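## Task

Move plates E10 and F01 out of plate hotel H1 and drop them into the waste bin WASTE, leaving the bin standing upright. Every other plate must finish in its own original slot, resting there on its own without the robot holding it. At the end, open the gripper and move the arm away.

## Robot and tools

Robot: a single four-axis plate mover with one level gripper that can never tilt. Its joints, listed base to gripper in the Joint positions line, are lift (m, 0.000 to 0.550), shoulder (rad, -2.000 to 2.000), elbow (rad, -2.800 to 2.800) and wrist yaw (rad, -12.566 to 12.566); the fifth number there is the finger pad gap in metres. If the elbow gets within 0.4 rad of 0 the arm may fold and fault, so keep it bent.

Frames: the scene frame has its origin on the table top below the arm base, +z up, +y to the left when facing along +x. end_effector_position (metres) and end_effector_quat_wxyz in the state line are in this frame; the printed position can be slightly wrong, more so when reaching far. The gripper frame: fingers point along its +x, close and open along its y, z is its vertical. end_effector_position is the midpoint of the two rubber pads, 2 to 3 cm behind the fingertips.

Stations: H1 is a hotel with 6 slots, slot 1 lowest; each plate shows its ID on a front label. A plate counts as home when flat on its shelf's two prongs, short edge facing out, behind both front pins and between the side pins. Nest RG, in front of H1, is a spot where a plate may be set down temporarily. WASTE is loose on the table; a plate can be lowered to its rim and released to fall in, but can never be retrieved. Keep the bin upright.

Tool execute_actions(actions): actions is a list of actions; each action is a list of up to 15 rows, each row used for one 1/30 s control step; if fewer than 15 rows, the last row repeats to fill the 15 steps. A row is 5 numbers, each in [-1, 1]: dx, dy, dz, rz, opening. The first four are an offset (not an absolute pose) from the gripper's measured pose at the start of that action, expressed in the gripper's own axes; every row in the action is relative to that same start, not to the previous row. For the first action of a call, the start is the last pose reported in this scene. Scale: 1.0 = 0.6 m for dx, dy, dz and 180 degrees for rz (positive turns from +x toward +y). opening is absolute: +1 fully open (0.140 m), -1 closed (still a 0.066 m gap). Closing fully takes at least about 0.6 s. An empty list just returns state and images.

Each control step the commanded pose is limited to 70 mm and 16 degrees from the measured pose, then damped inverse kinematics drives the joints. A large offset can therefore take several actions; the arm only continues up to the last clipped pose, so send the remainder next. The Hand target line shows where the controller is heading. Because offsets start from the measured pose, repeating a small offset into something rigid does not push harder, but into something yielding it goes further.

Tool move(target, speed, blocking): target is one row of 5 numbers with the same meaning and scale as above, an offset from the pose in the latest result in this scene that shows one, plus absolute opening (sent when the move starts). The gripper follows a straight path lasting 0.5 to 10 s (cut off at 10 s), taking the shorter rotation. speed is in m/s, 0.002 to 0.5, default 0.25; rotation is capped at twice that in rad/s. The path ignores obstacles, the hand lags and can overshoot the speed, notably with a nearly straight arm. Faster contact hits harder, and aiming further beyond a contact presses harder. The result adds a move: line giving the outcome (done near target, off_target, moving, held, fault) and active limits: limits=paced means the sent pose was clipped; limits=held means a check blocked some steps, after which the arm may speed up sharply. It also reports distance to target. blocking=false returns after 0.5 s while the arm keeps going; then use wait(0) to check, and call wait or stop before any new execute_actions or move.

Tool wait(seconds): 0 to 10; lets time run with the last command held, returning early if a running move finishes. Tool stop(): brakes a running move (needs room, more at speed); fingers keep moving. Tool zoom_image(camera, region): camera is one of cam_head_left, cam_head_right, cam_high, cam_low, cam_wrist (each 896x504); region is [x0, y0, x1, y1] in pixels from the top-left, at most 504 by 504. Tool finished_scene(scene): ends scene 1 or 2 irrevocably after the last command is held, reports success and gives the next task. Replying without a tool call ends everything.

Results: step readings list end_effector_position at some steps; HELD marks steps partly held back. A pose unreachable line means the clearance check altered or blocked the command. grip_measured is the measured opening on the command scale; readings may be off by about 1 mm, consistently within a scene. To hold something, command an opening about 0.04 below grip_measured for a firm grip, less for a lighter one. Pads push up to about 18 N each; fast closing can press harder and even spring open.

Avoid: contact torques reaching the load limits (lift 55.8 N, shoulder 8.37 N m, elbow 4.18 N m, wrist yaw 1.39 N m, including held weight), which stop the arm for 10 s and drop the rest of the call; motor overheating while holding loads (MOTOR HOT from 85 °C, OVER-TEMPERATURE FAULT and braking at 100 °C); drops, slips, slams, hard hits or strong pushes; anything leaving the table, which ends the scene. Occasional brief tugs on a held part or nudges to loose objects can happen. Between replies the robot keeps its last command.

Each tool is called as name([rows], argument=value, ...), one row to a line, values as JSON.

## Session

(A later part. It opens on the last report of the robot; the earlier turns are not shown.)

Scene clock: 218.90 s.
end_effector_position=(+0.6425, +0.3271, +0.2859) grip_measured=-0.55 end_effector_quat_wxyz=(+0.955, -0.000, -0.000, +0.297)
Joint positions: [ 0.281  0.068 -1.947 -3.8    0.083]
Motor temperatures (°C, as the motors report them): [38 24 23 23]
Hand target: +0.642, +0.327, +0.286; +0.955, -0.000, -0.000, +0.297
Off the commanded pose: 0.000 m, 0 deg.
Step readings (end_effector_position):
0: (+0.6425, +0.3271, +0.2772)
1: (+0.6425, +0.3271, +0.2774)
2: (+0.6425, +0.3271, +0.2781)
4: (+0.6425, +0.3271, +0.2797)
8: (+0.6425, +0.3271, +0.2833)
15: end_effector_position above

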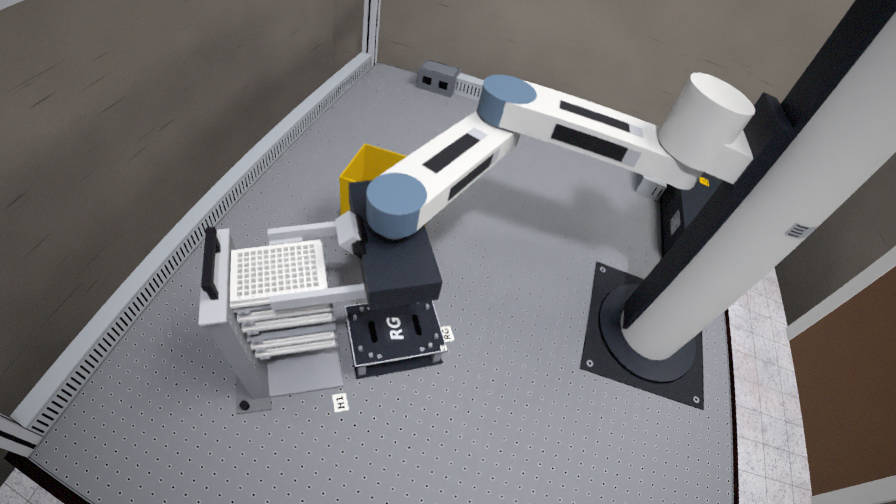

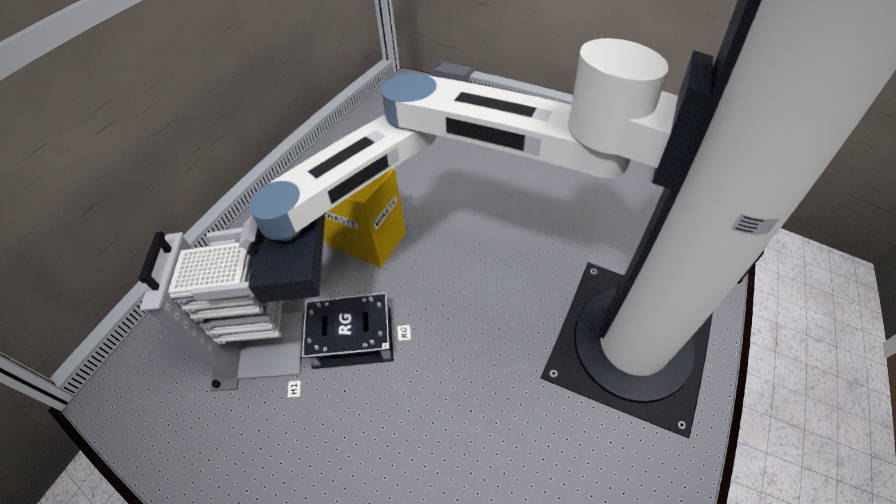

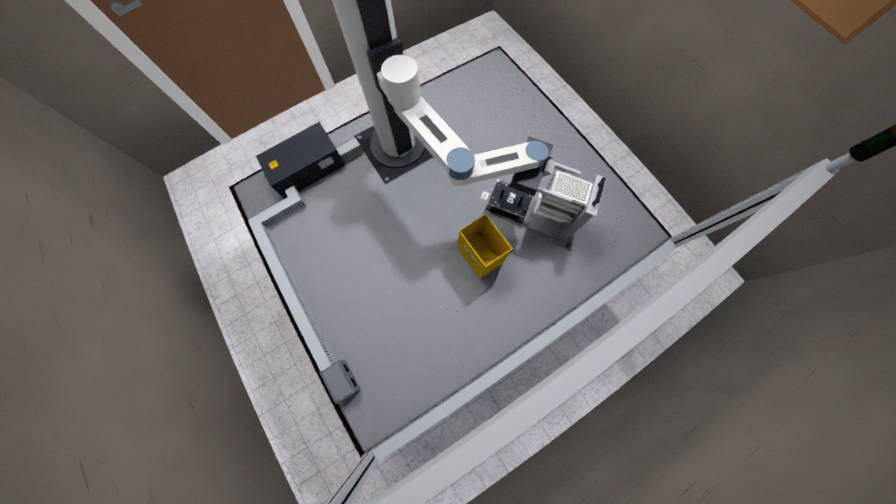

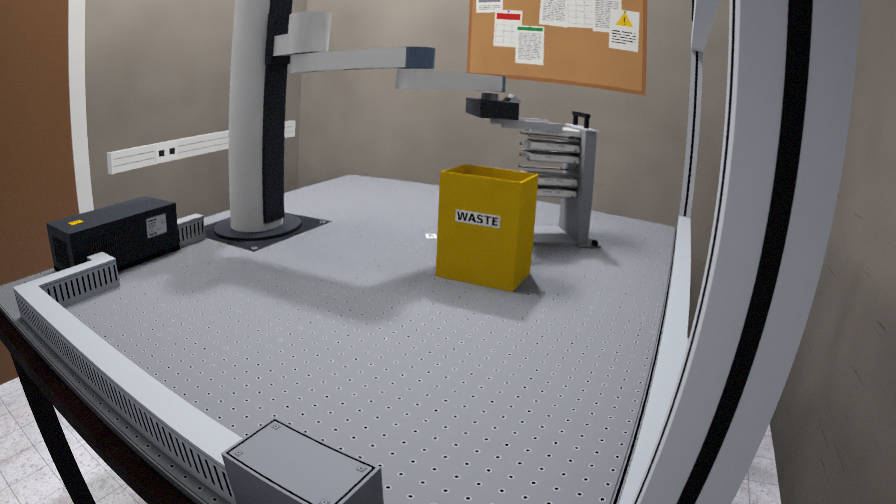

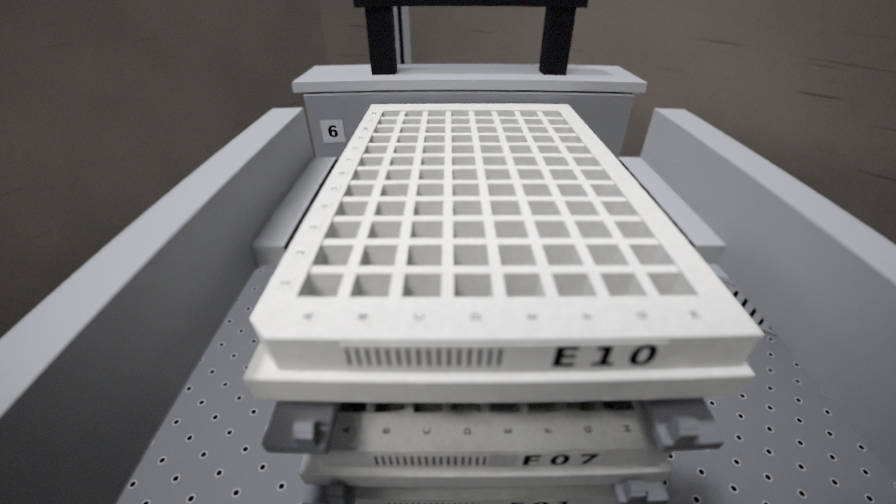

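execute_actions(actions=[])

Scene clock: 243.27 s.
end_effector_position=(+0.6425, +0.3271, +0.2859) grip_measured=-0.55 end_effector_quat_wxyz=(+0.955, -0.000, -0.000, +0.297)
Joint positions: [ 0.281  0.068 -1.947 -3.8    0.083]
Motor temperatures (°C, as the motors report them): [38 24 23 23]
Hand target: +0.642, +0.327, +0.286; +0.955, -0.000, -0.000, +0.297
Off the commanded pose: 0.000 m, 0 deg.

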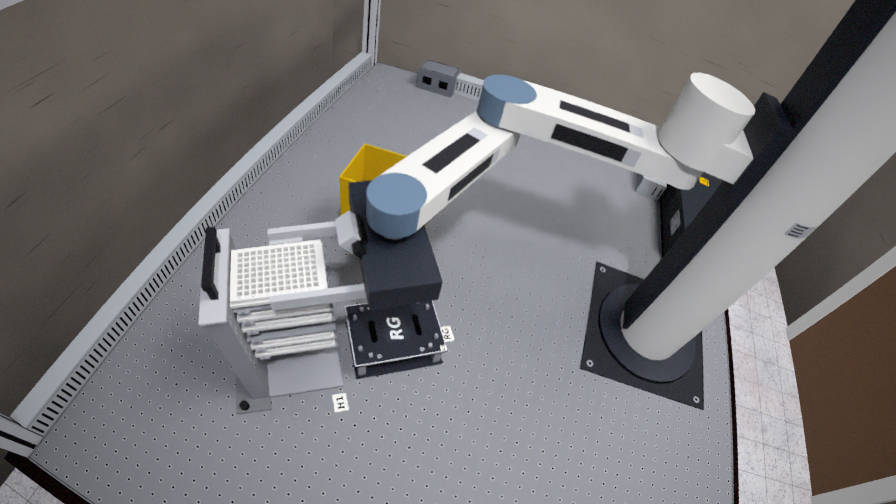

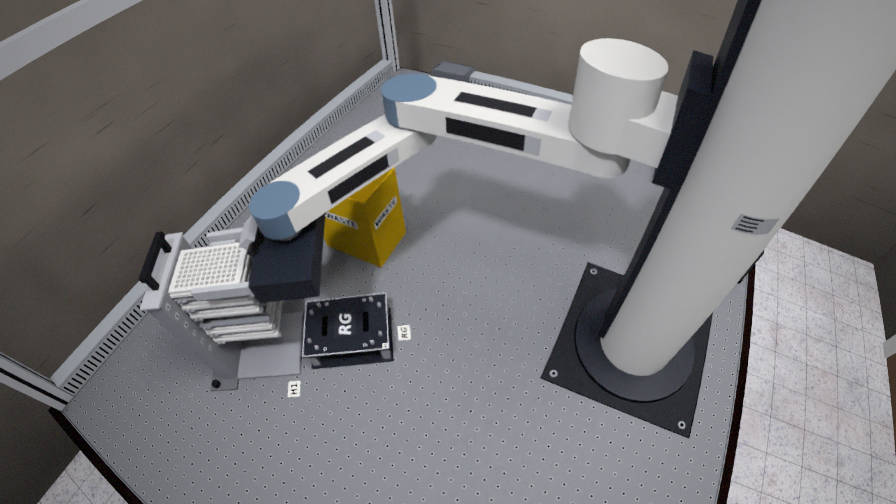

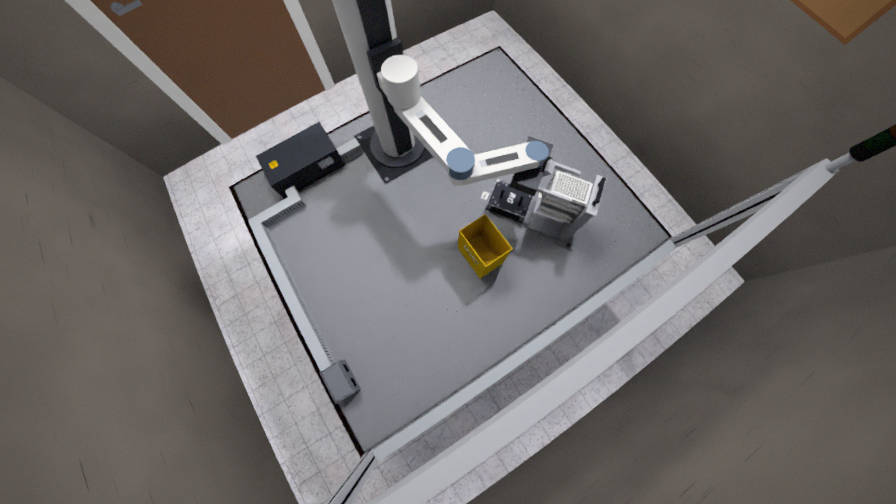

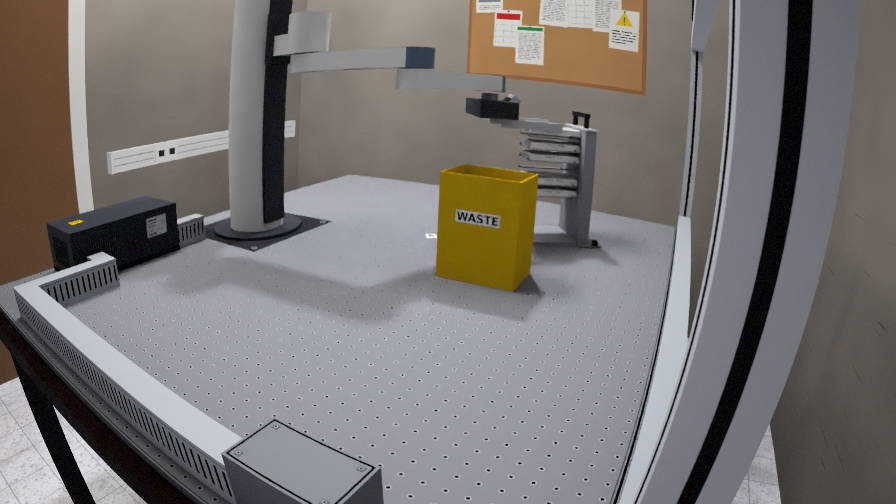

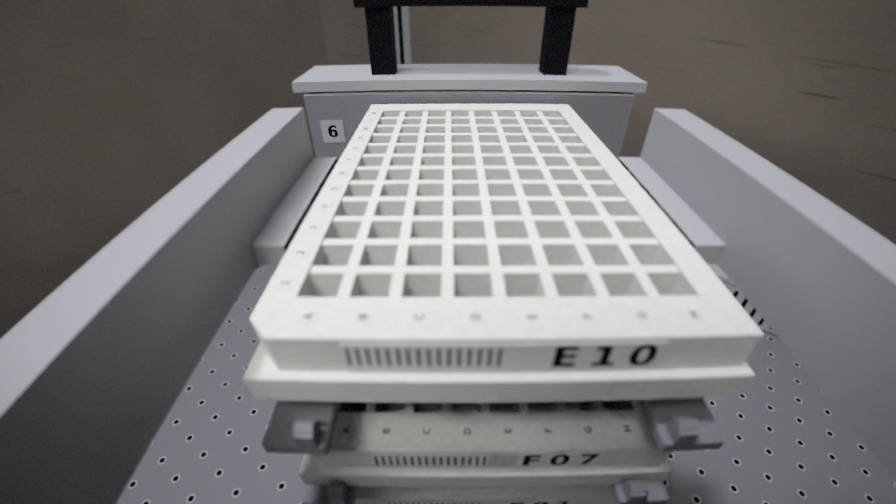

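move(target=[-0.169, -0.205, 0.01, -0.093, -0.6], speed=0.22)

Scene clock: 285.83 s.
end_effector_position=(+0.6291, +0.1681, +0.2919) grip_measured=-0.55 end_effector_quat_wxyz=(+0.988, -0.000, -0.000, +0.155)
Joint positions: [ 0.287 -0.391 -1.441 -4.14   0.083]
Motor temperatures (°C, as the motors report them): [38 24 23 23]
Hand target: +0.629, +0.168, +0.292; +0.988, -0.000, -0.000, +0.155
Off the commanded pose: 0.000 m, 0 deg.
move: done

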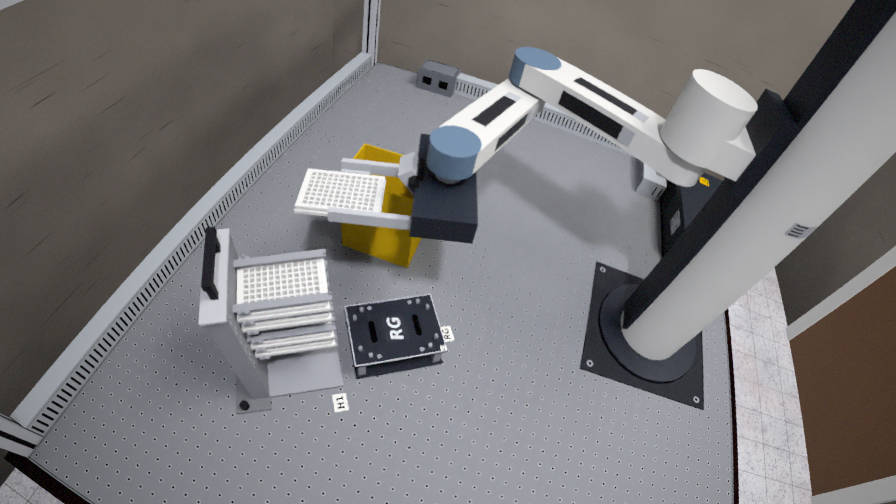

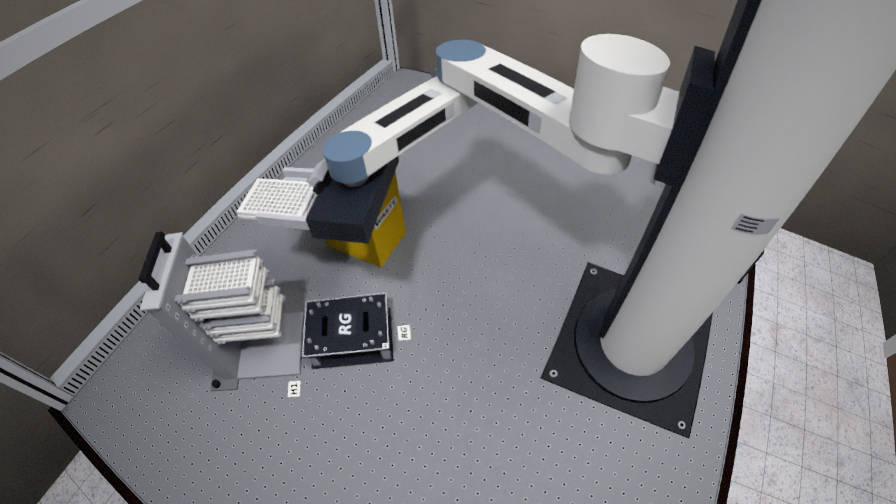

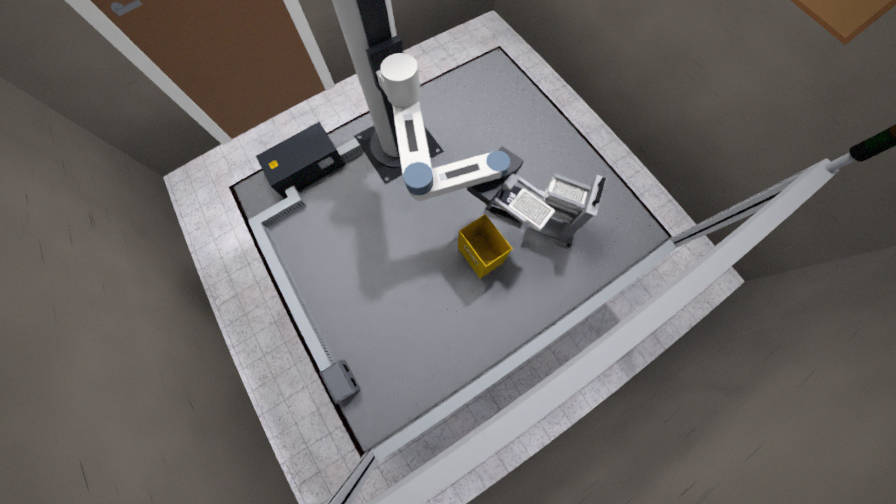

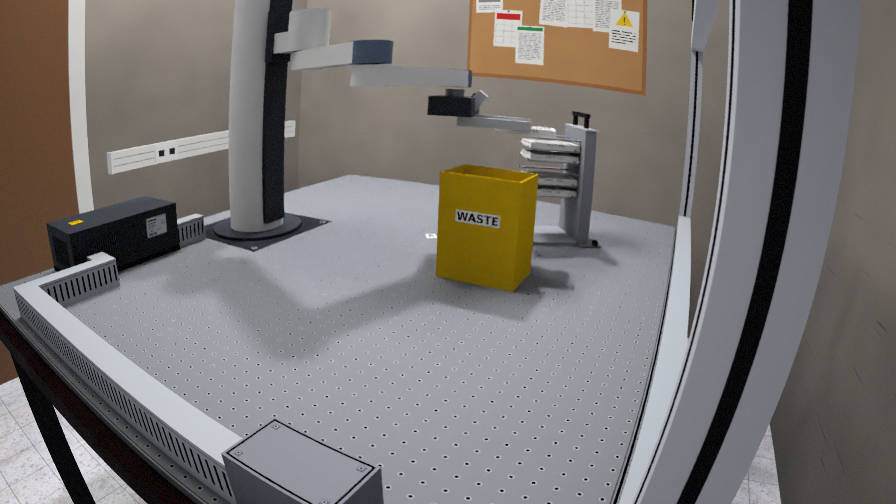

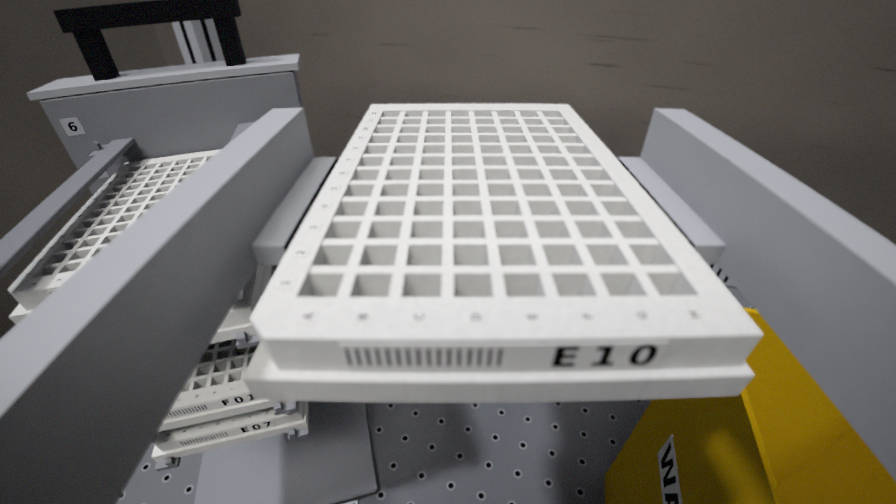

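move(target=[-0.1032, -0.2442, -0.0998, -0.0918, -0.6], speed=0.22)

Scene clock: 295.27 s.
end_effector_position=(+0.6152, +0.0093, +0.2320) grip_measured=-0.55 end_effector_quat_wxyz=(+1.000, -0.000, -0.000, +0.011)
Joint positions: [ 0.227 -0.829 -1.223 -4.209  0.083]
Motor temperatures (°C, as the motors report them): [38 24 23 23]
Hand target: +0.615, +0.010, +0.232; +1.000, -0.000, -0.000, +0.011
Off the commanded pose: 0.000 m, 0 deg.
move: done

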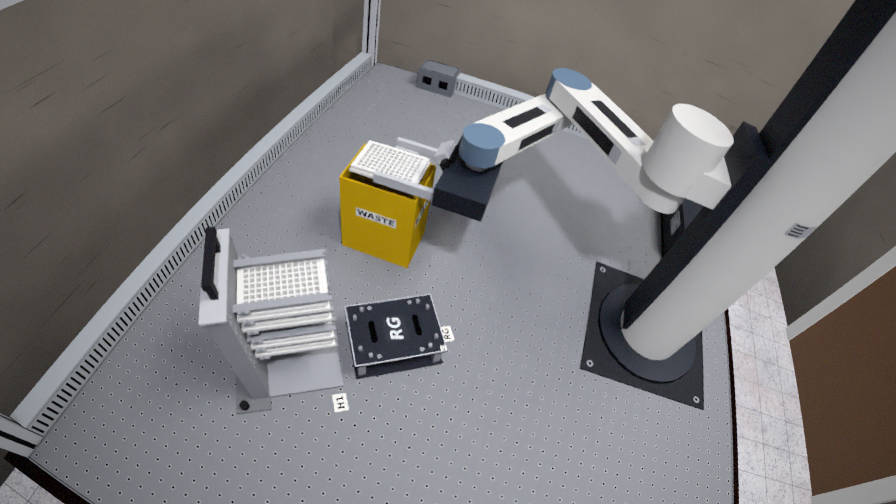

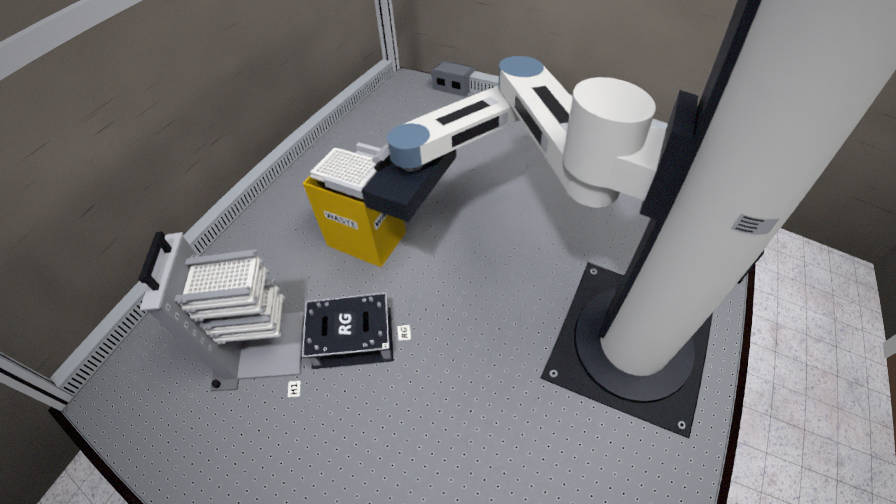

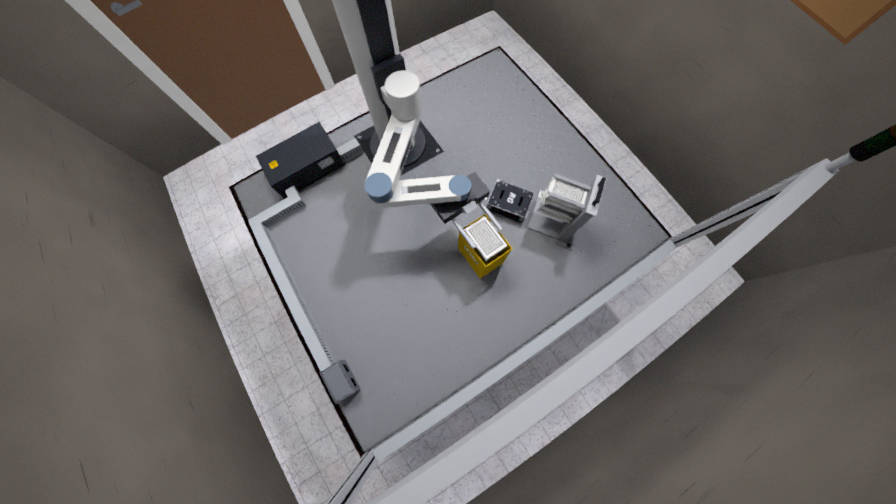

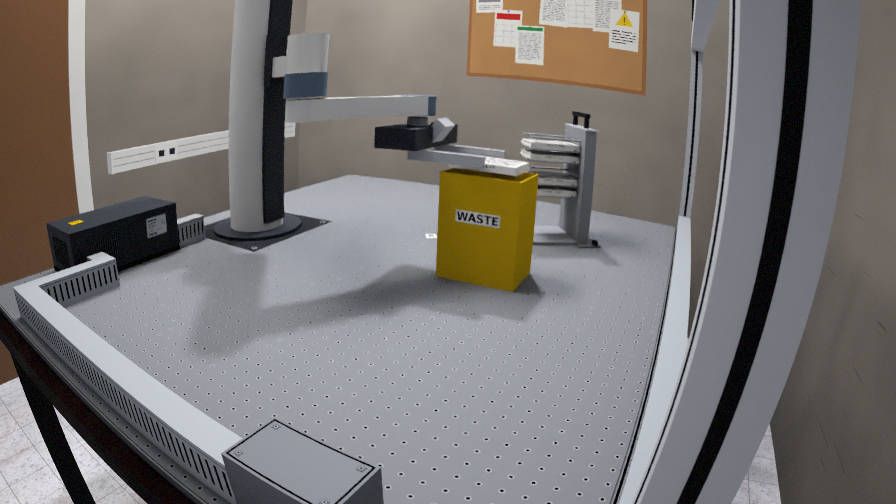

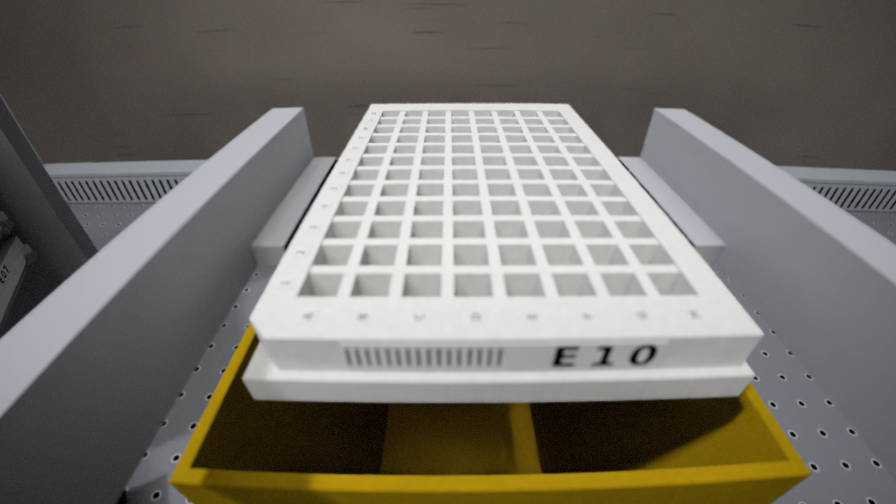

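zoom_image(camera="cam_wrist", region=[120, 300, 504, 504])

zoom_image(camera="cam_wrist", region=[504, 300, 888, 504])

zoom_image(camera="cam_head_left", region=[320, 120, 480, 230])

zoom_image(camera="cam_high", region=[430, 190, 540, 290])

Region (120, 300, 504, 504) of cam_wrist's 896x504 image, scaled by 1.312, with more detail than that image has; it fills the top 268 rows of this view, and the rest is white.

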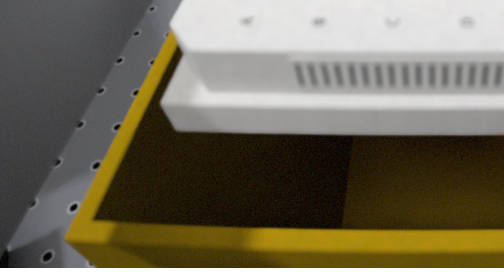

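Region (504, 300, 888, 504) of cam_wrist's 896x504 image, scaled by 1.312, with more detail than that image has; it fills the top 268 rows of this view, and the rest is white.

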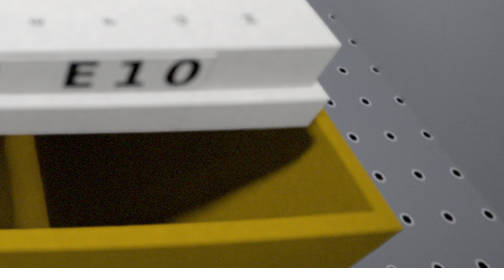

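Region (320, 120, 480, 230) of cam_head_left's 896x504 image, scaled by 3.150, with more detail than that image has; it fills the top 346 rows of this view, and the rest is white.

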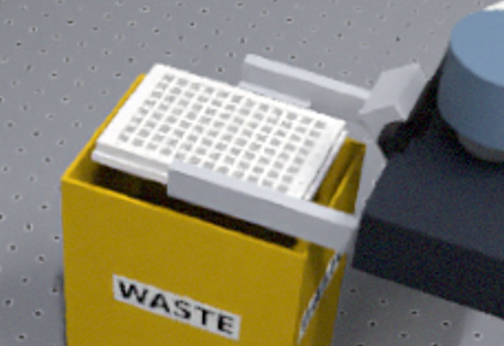

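Region (430, 190, 540, 290) of cam_high's 896x504 image, scaled by 4.582, with more detail than that image has; it fills the top 458 rows of this view, and the rest is white.

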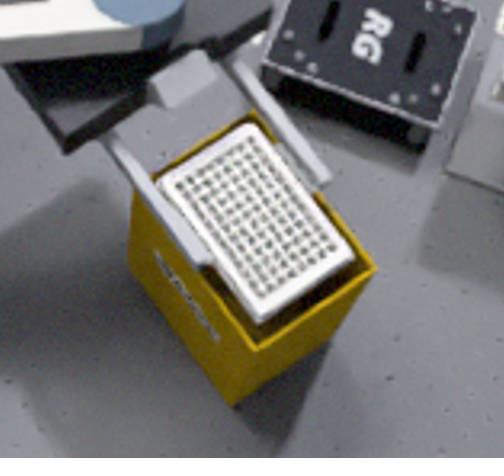

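move(target=[0, 0.0017, -0.0195, 0, -0.6], speed=0.04)

Scene clock: 319.40 s.
end_effector_position=(+0.6151, +0.0103, +0.2202) grip_measured=-0.55 end_effector_quat_wxyz=(+1.000, -0.000, -0.000, +0.011)
Joint positions: [ 0.215 -0.826 -1.223 -4.212  0.083]
Motor temperatures (°C, as the motors report them): [38 24 23 23]
Hand target: +0.615, +0.010, +0.220; +1.000, -0.000, -0.000, +0.011
Off the commanded pose: 0.000 m, 0 deg.
move: done

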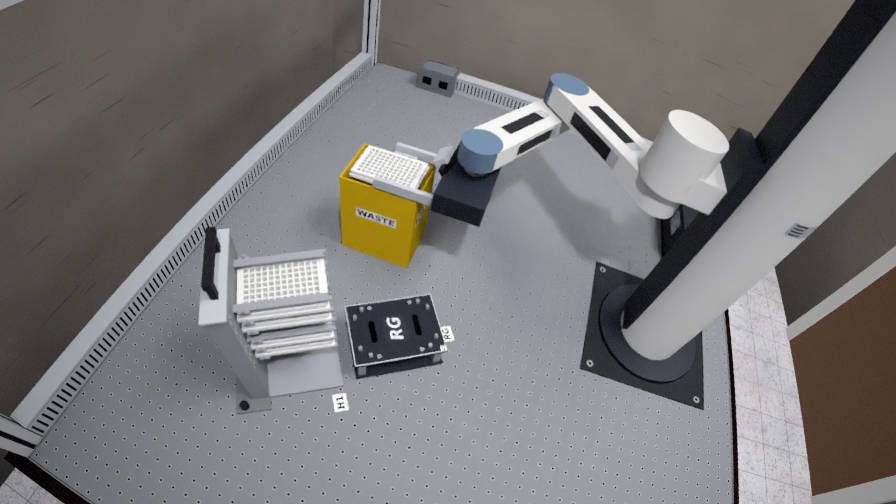

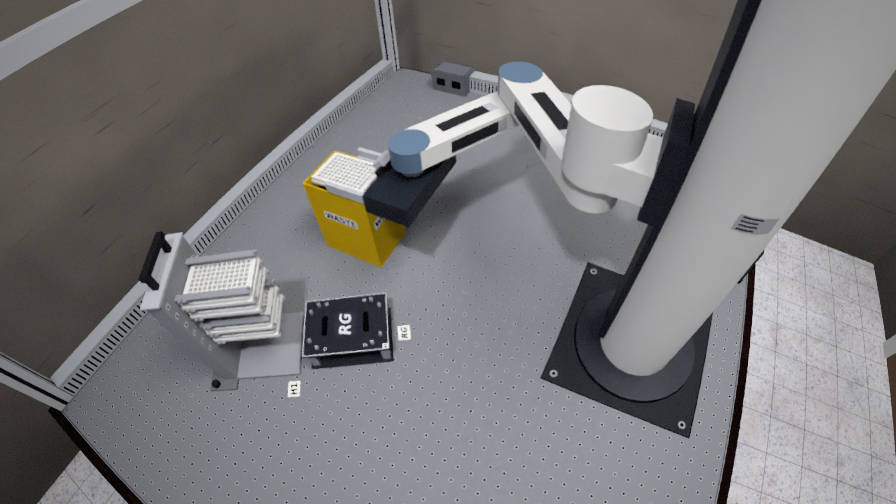

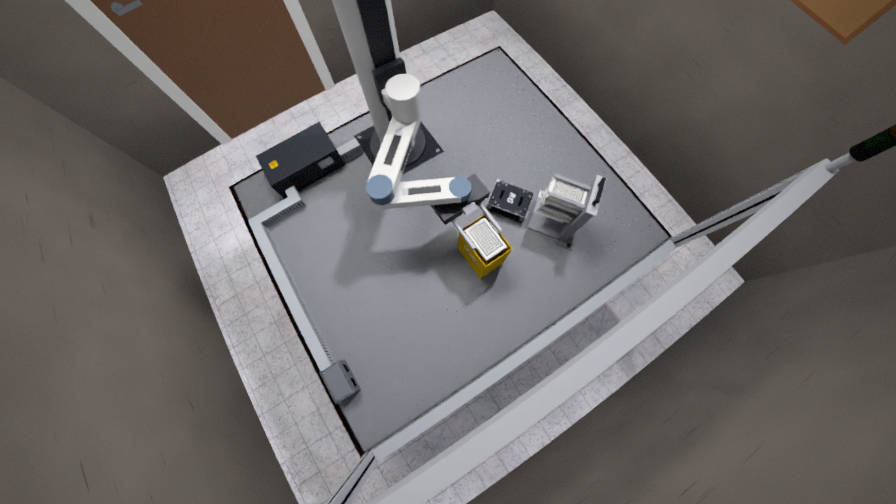

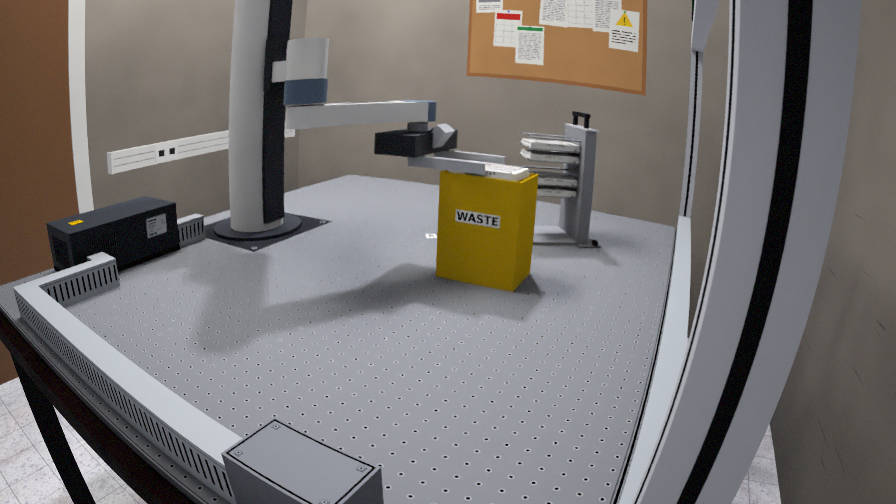

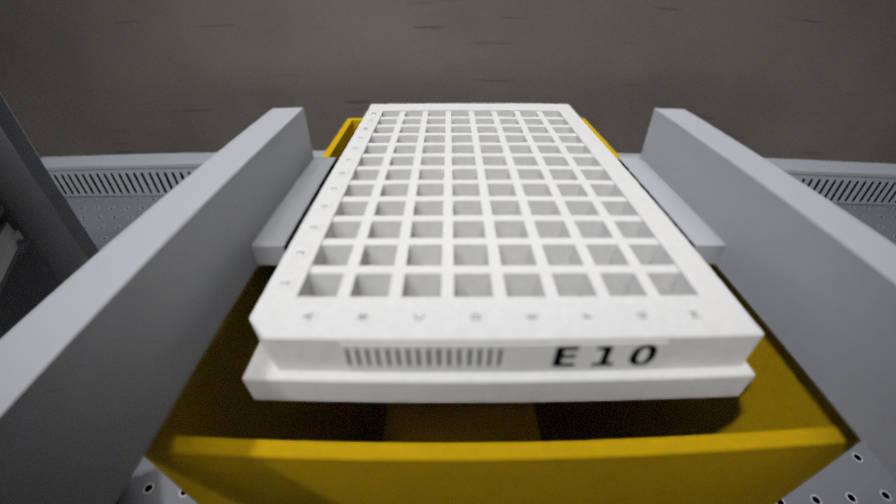

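execute_actions([
  [[0,0,0,0,-0.1]],
])

Scene clock: 322.73 s.
end_effector_position=(+0.6151, +0.0103, +0.2202) grip_measured=-0.10 end_effector_quat_wxyz=(+1.000, -0.000, -0.000, +0.011)
Joint positions: [ 0.215 -0.826 -1.223 -4.212  0.099]
Motor temperatures (°C, as the motors report them): [38 24 23 23]
Hand target: +0.615, +0.010, +0.220; +1.000, -0.000, -0.000, +0.011
Off the commanded pose: 0.000 m, 0 deg.
Step readings (end_effector_position):
0: (+0.6151, +0.0103, +0.2202)
1: (+0.6151, +0.0103, +0.2202)
2: (+0.6151, +0.0103, +0.2202)
4: (+0.6151, +0.0103, +0.2202)
8: (+0.6151, +0.0103, +0.2202)
15: end_effector_position above

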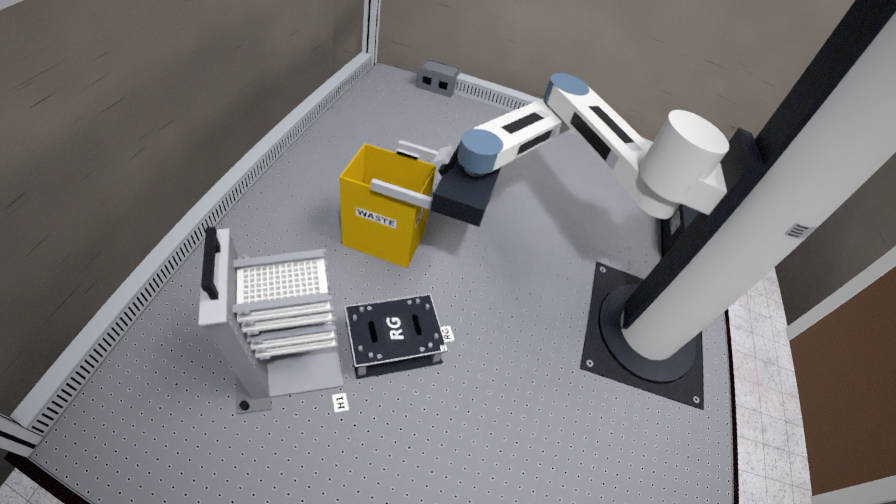

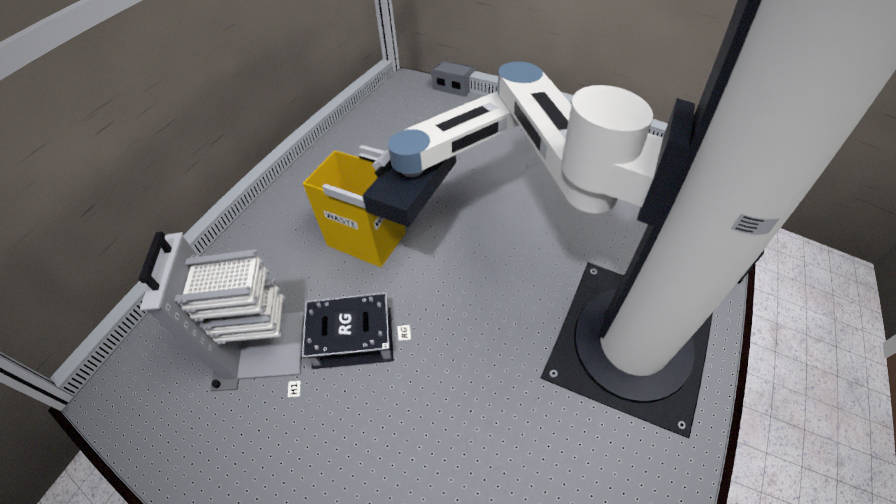

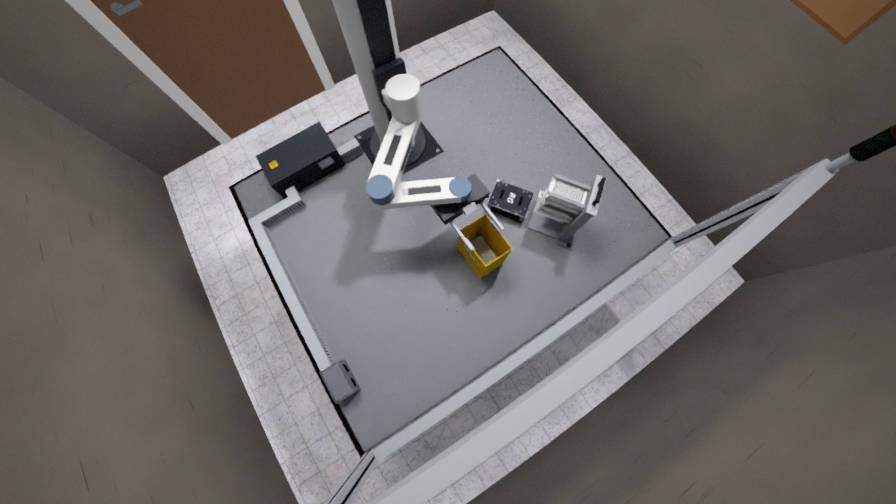

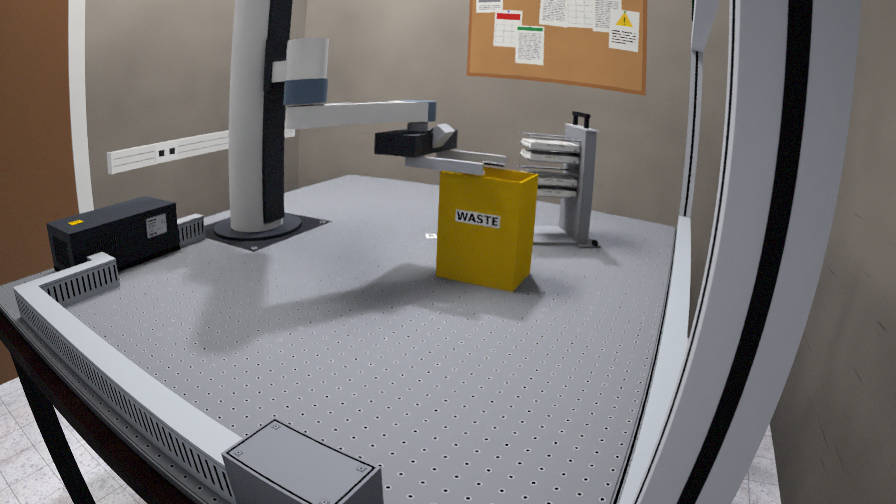

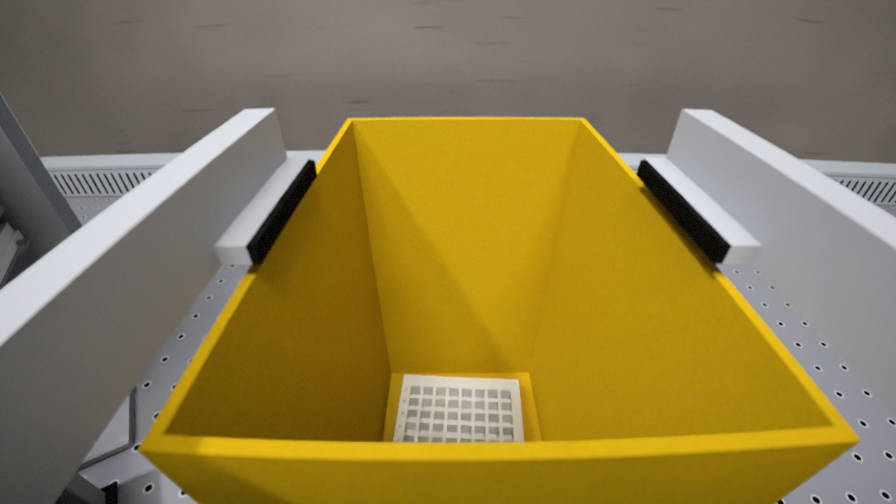

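zoom_image(camera="cam_low", region=[360, 90, 610, 250])

Region (360, 90, 610, 250) of cam_low's 896x504 image, scaled by 2.016, with more detail than that image has; it fills the top 323 rows of this view, and the rest is white.

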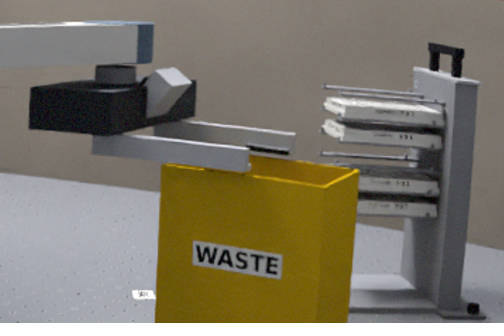

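move(target=[-0.0473, 0.2721, 0.016, 0.1146, -0.1], speed=0.3)

Scene clock: 403.23 s.
end_effector_position=(+0.5830, +0.1731, +0.2298) grip_measured=-0.10 end_effector_quat_wxyz=(+0.982, -0.000, -0.000, +0.190)
Joint positions: [ 0.225 -0.435 -1.237 -4.229  0.099]
Motor temperatures (°C, as the motors report them): [38 24 23 23]
Hand target: +0.583, +0.173, +0.230; +0.982, -0.000, -0.000, +0.190
Off the commanded pose: 0.000 m, 0 deg.
move: done

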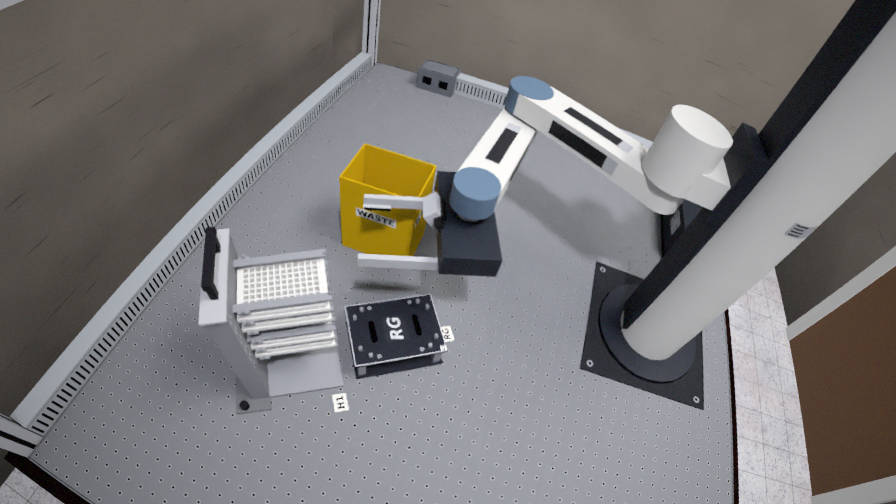

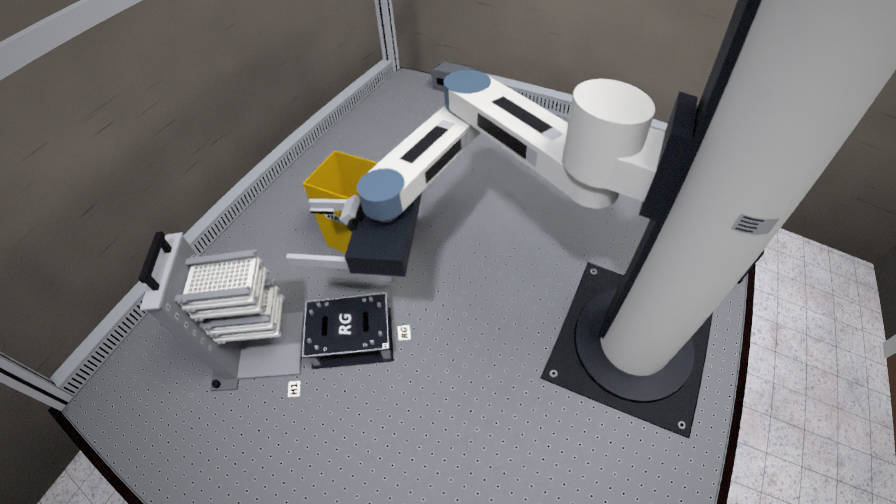

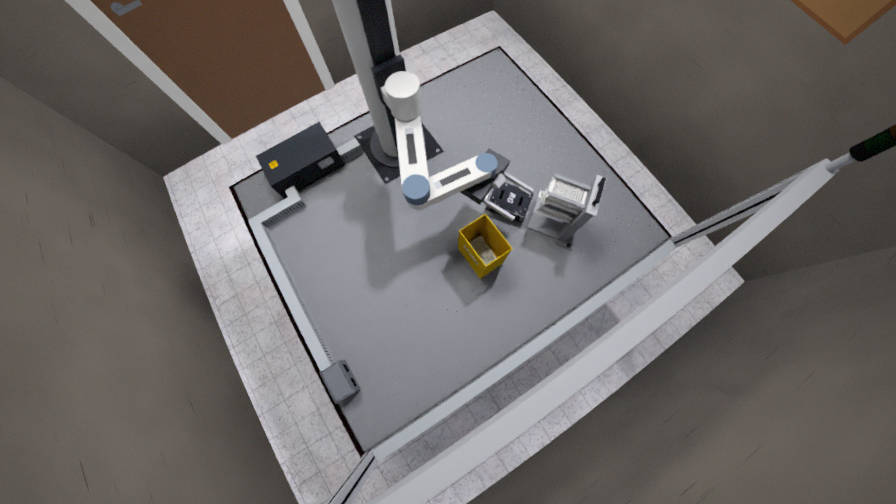

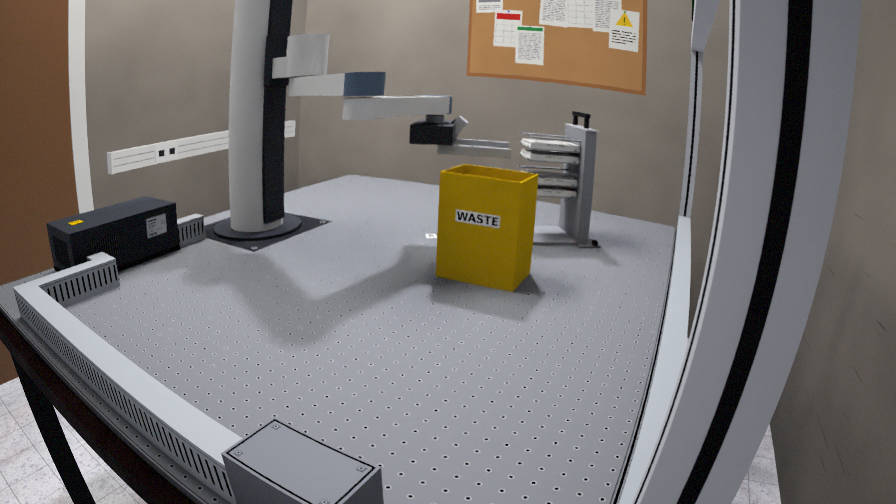

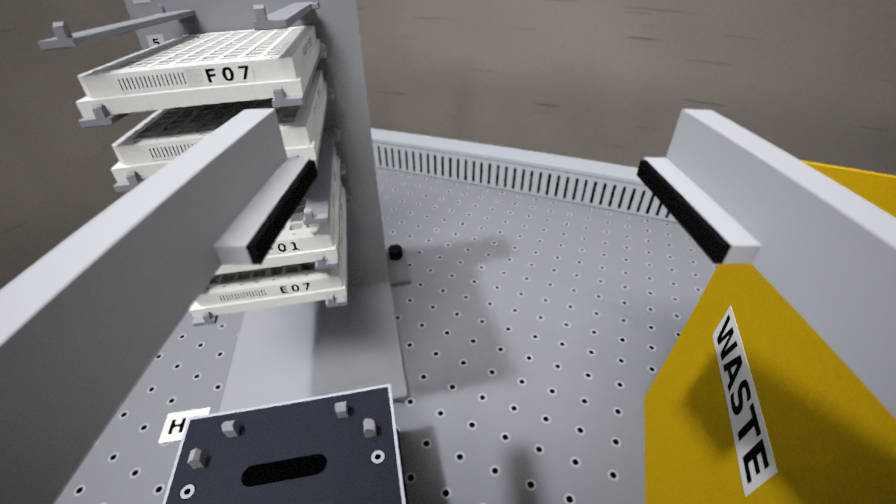

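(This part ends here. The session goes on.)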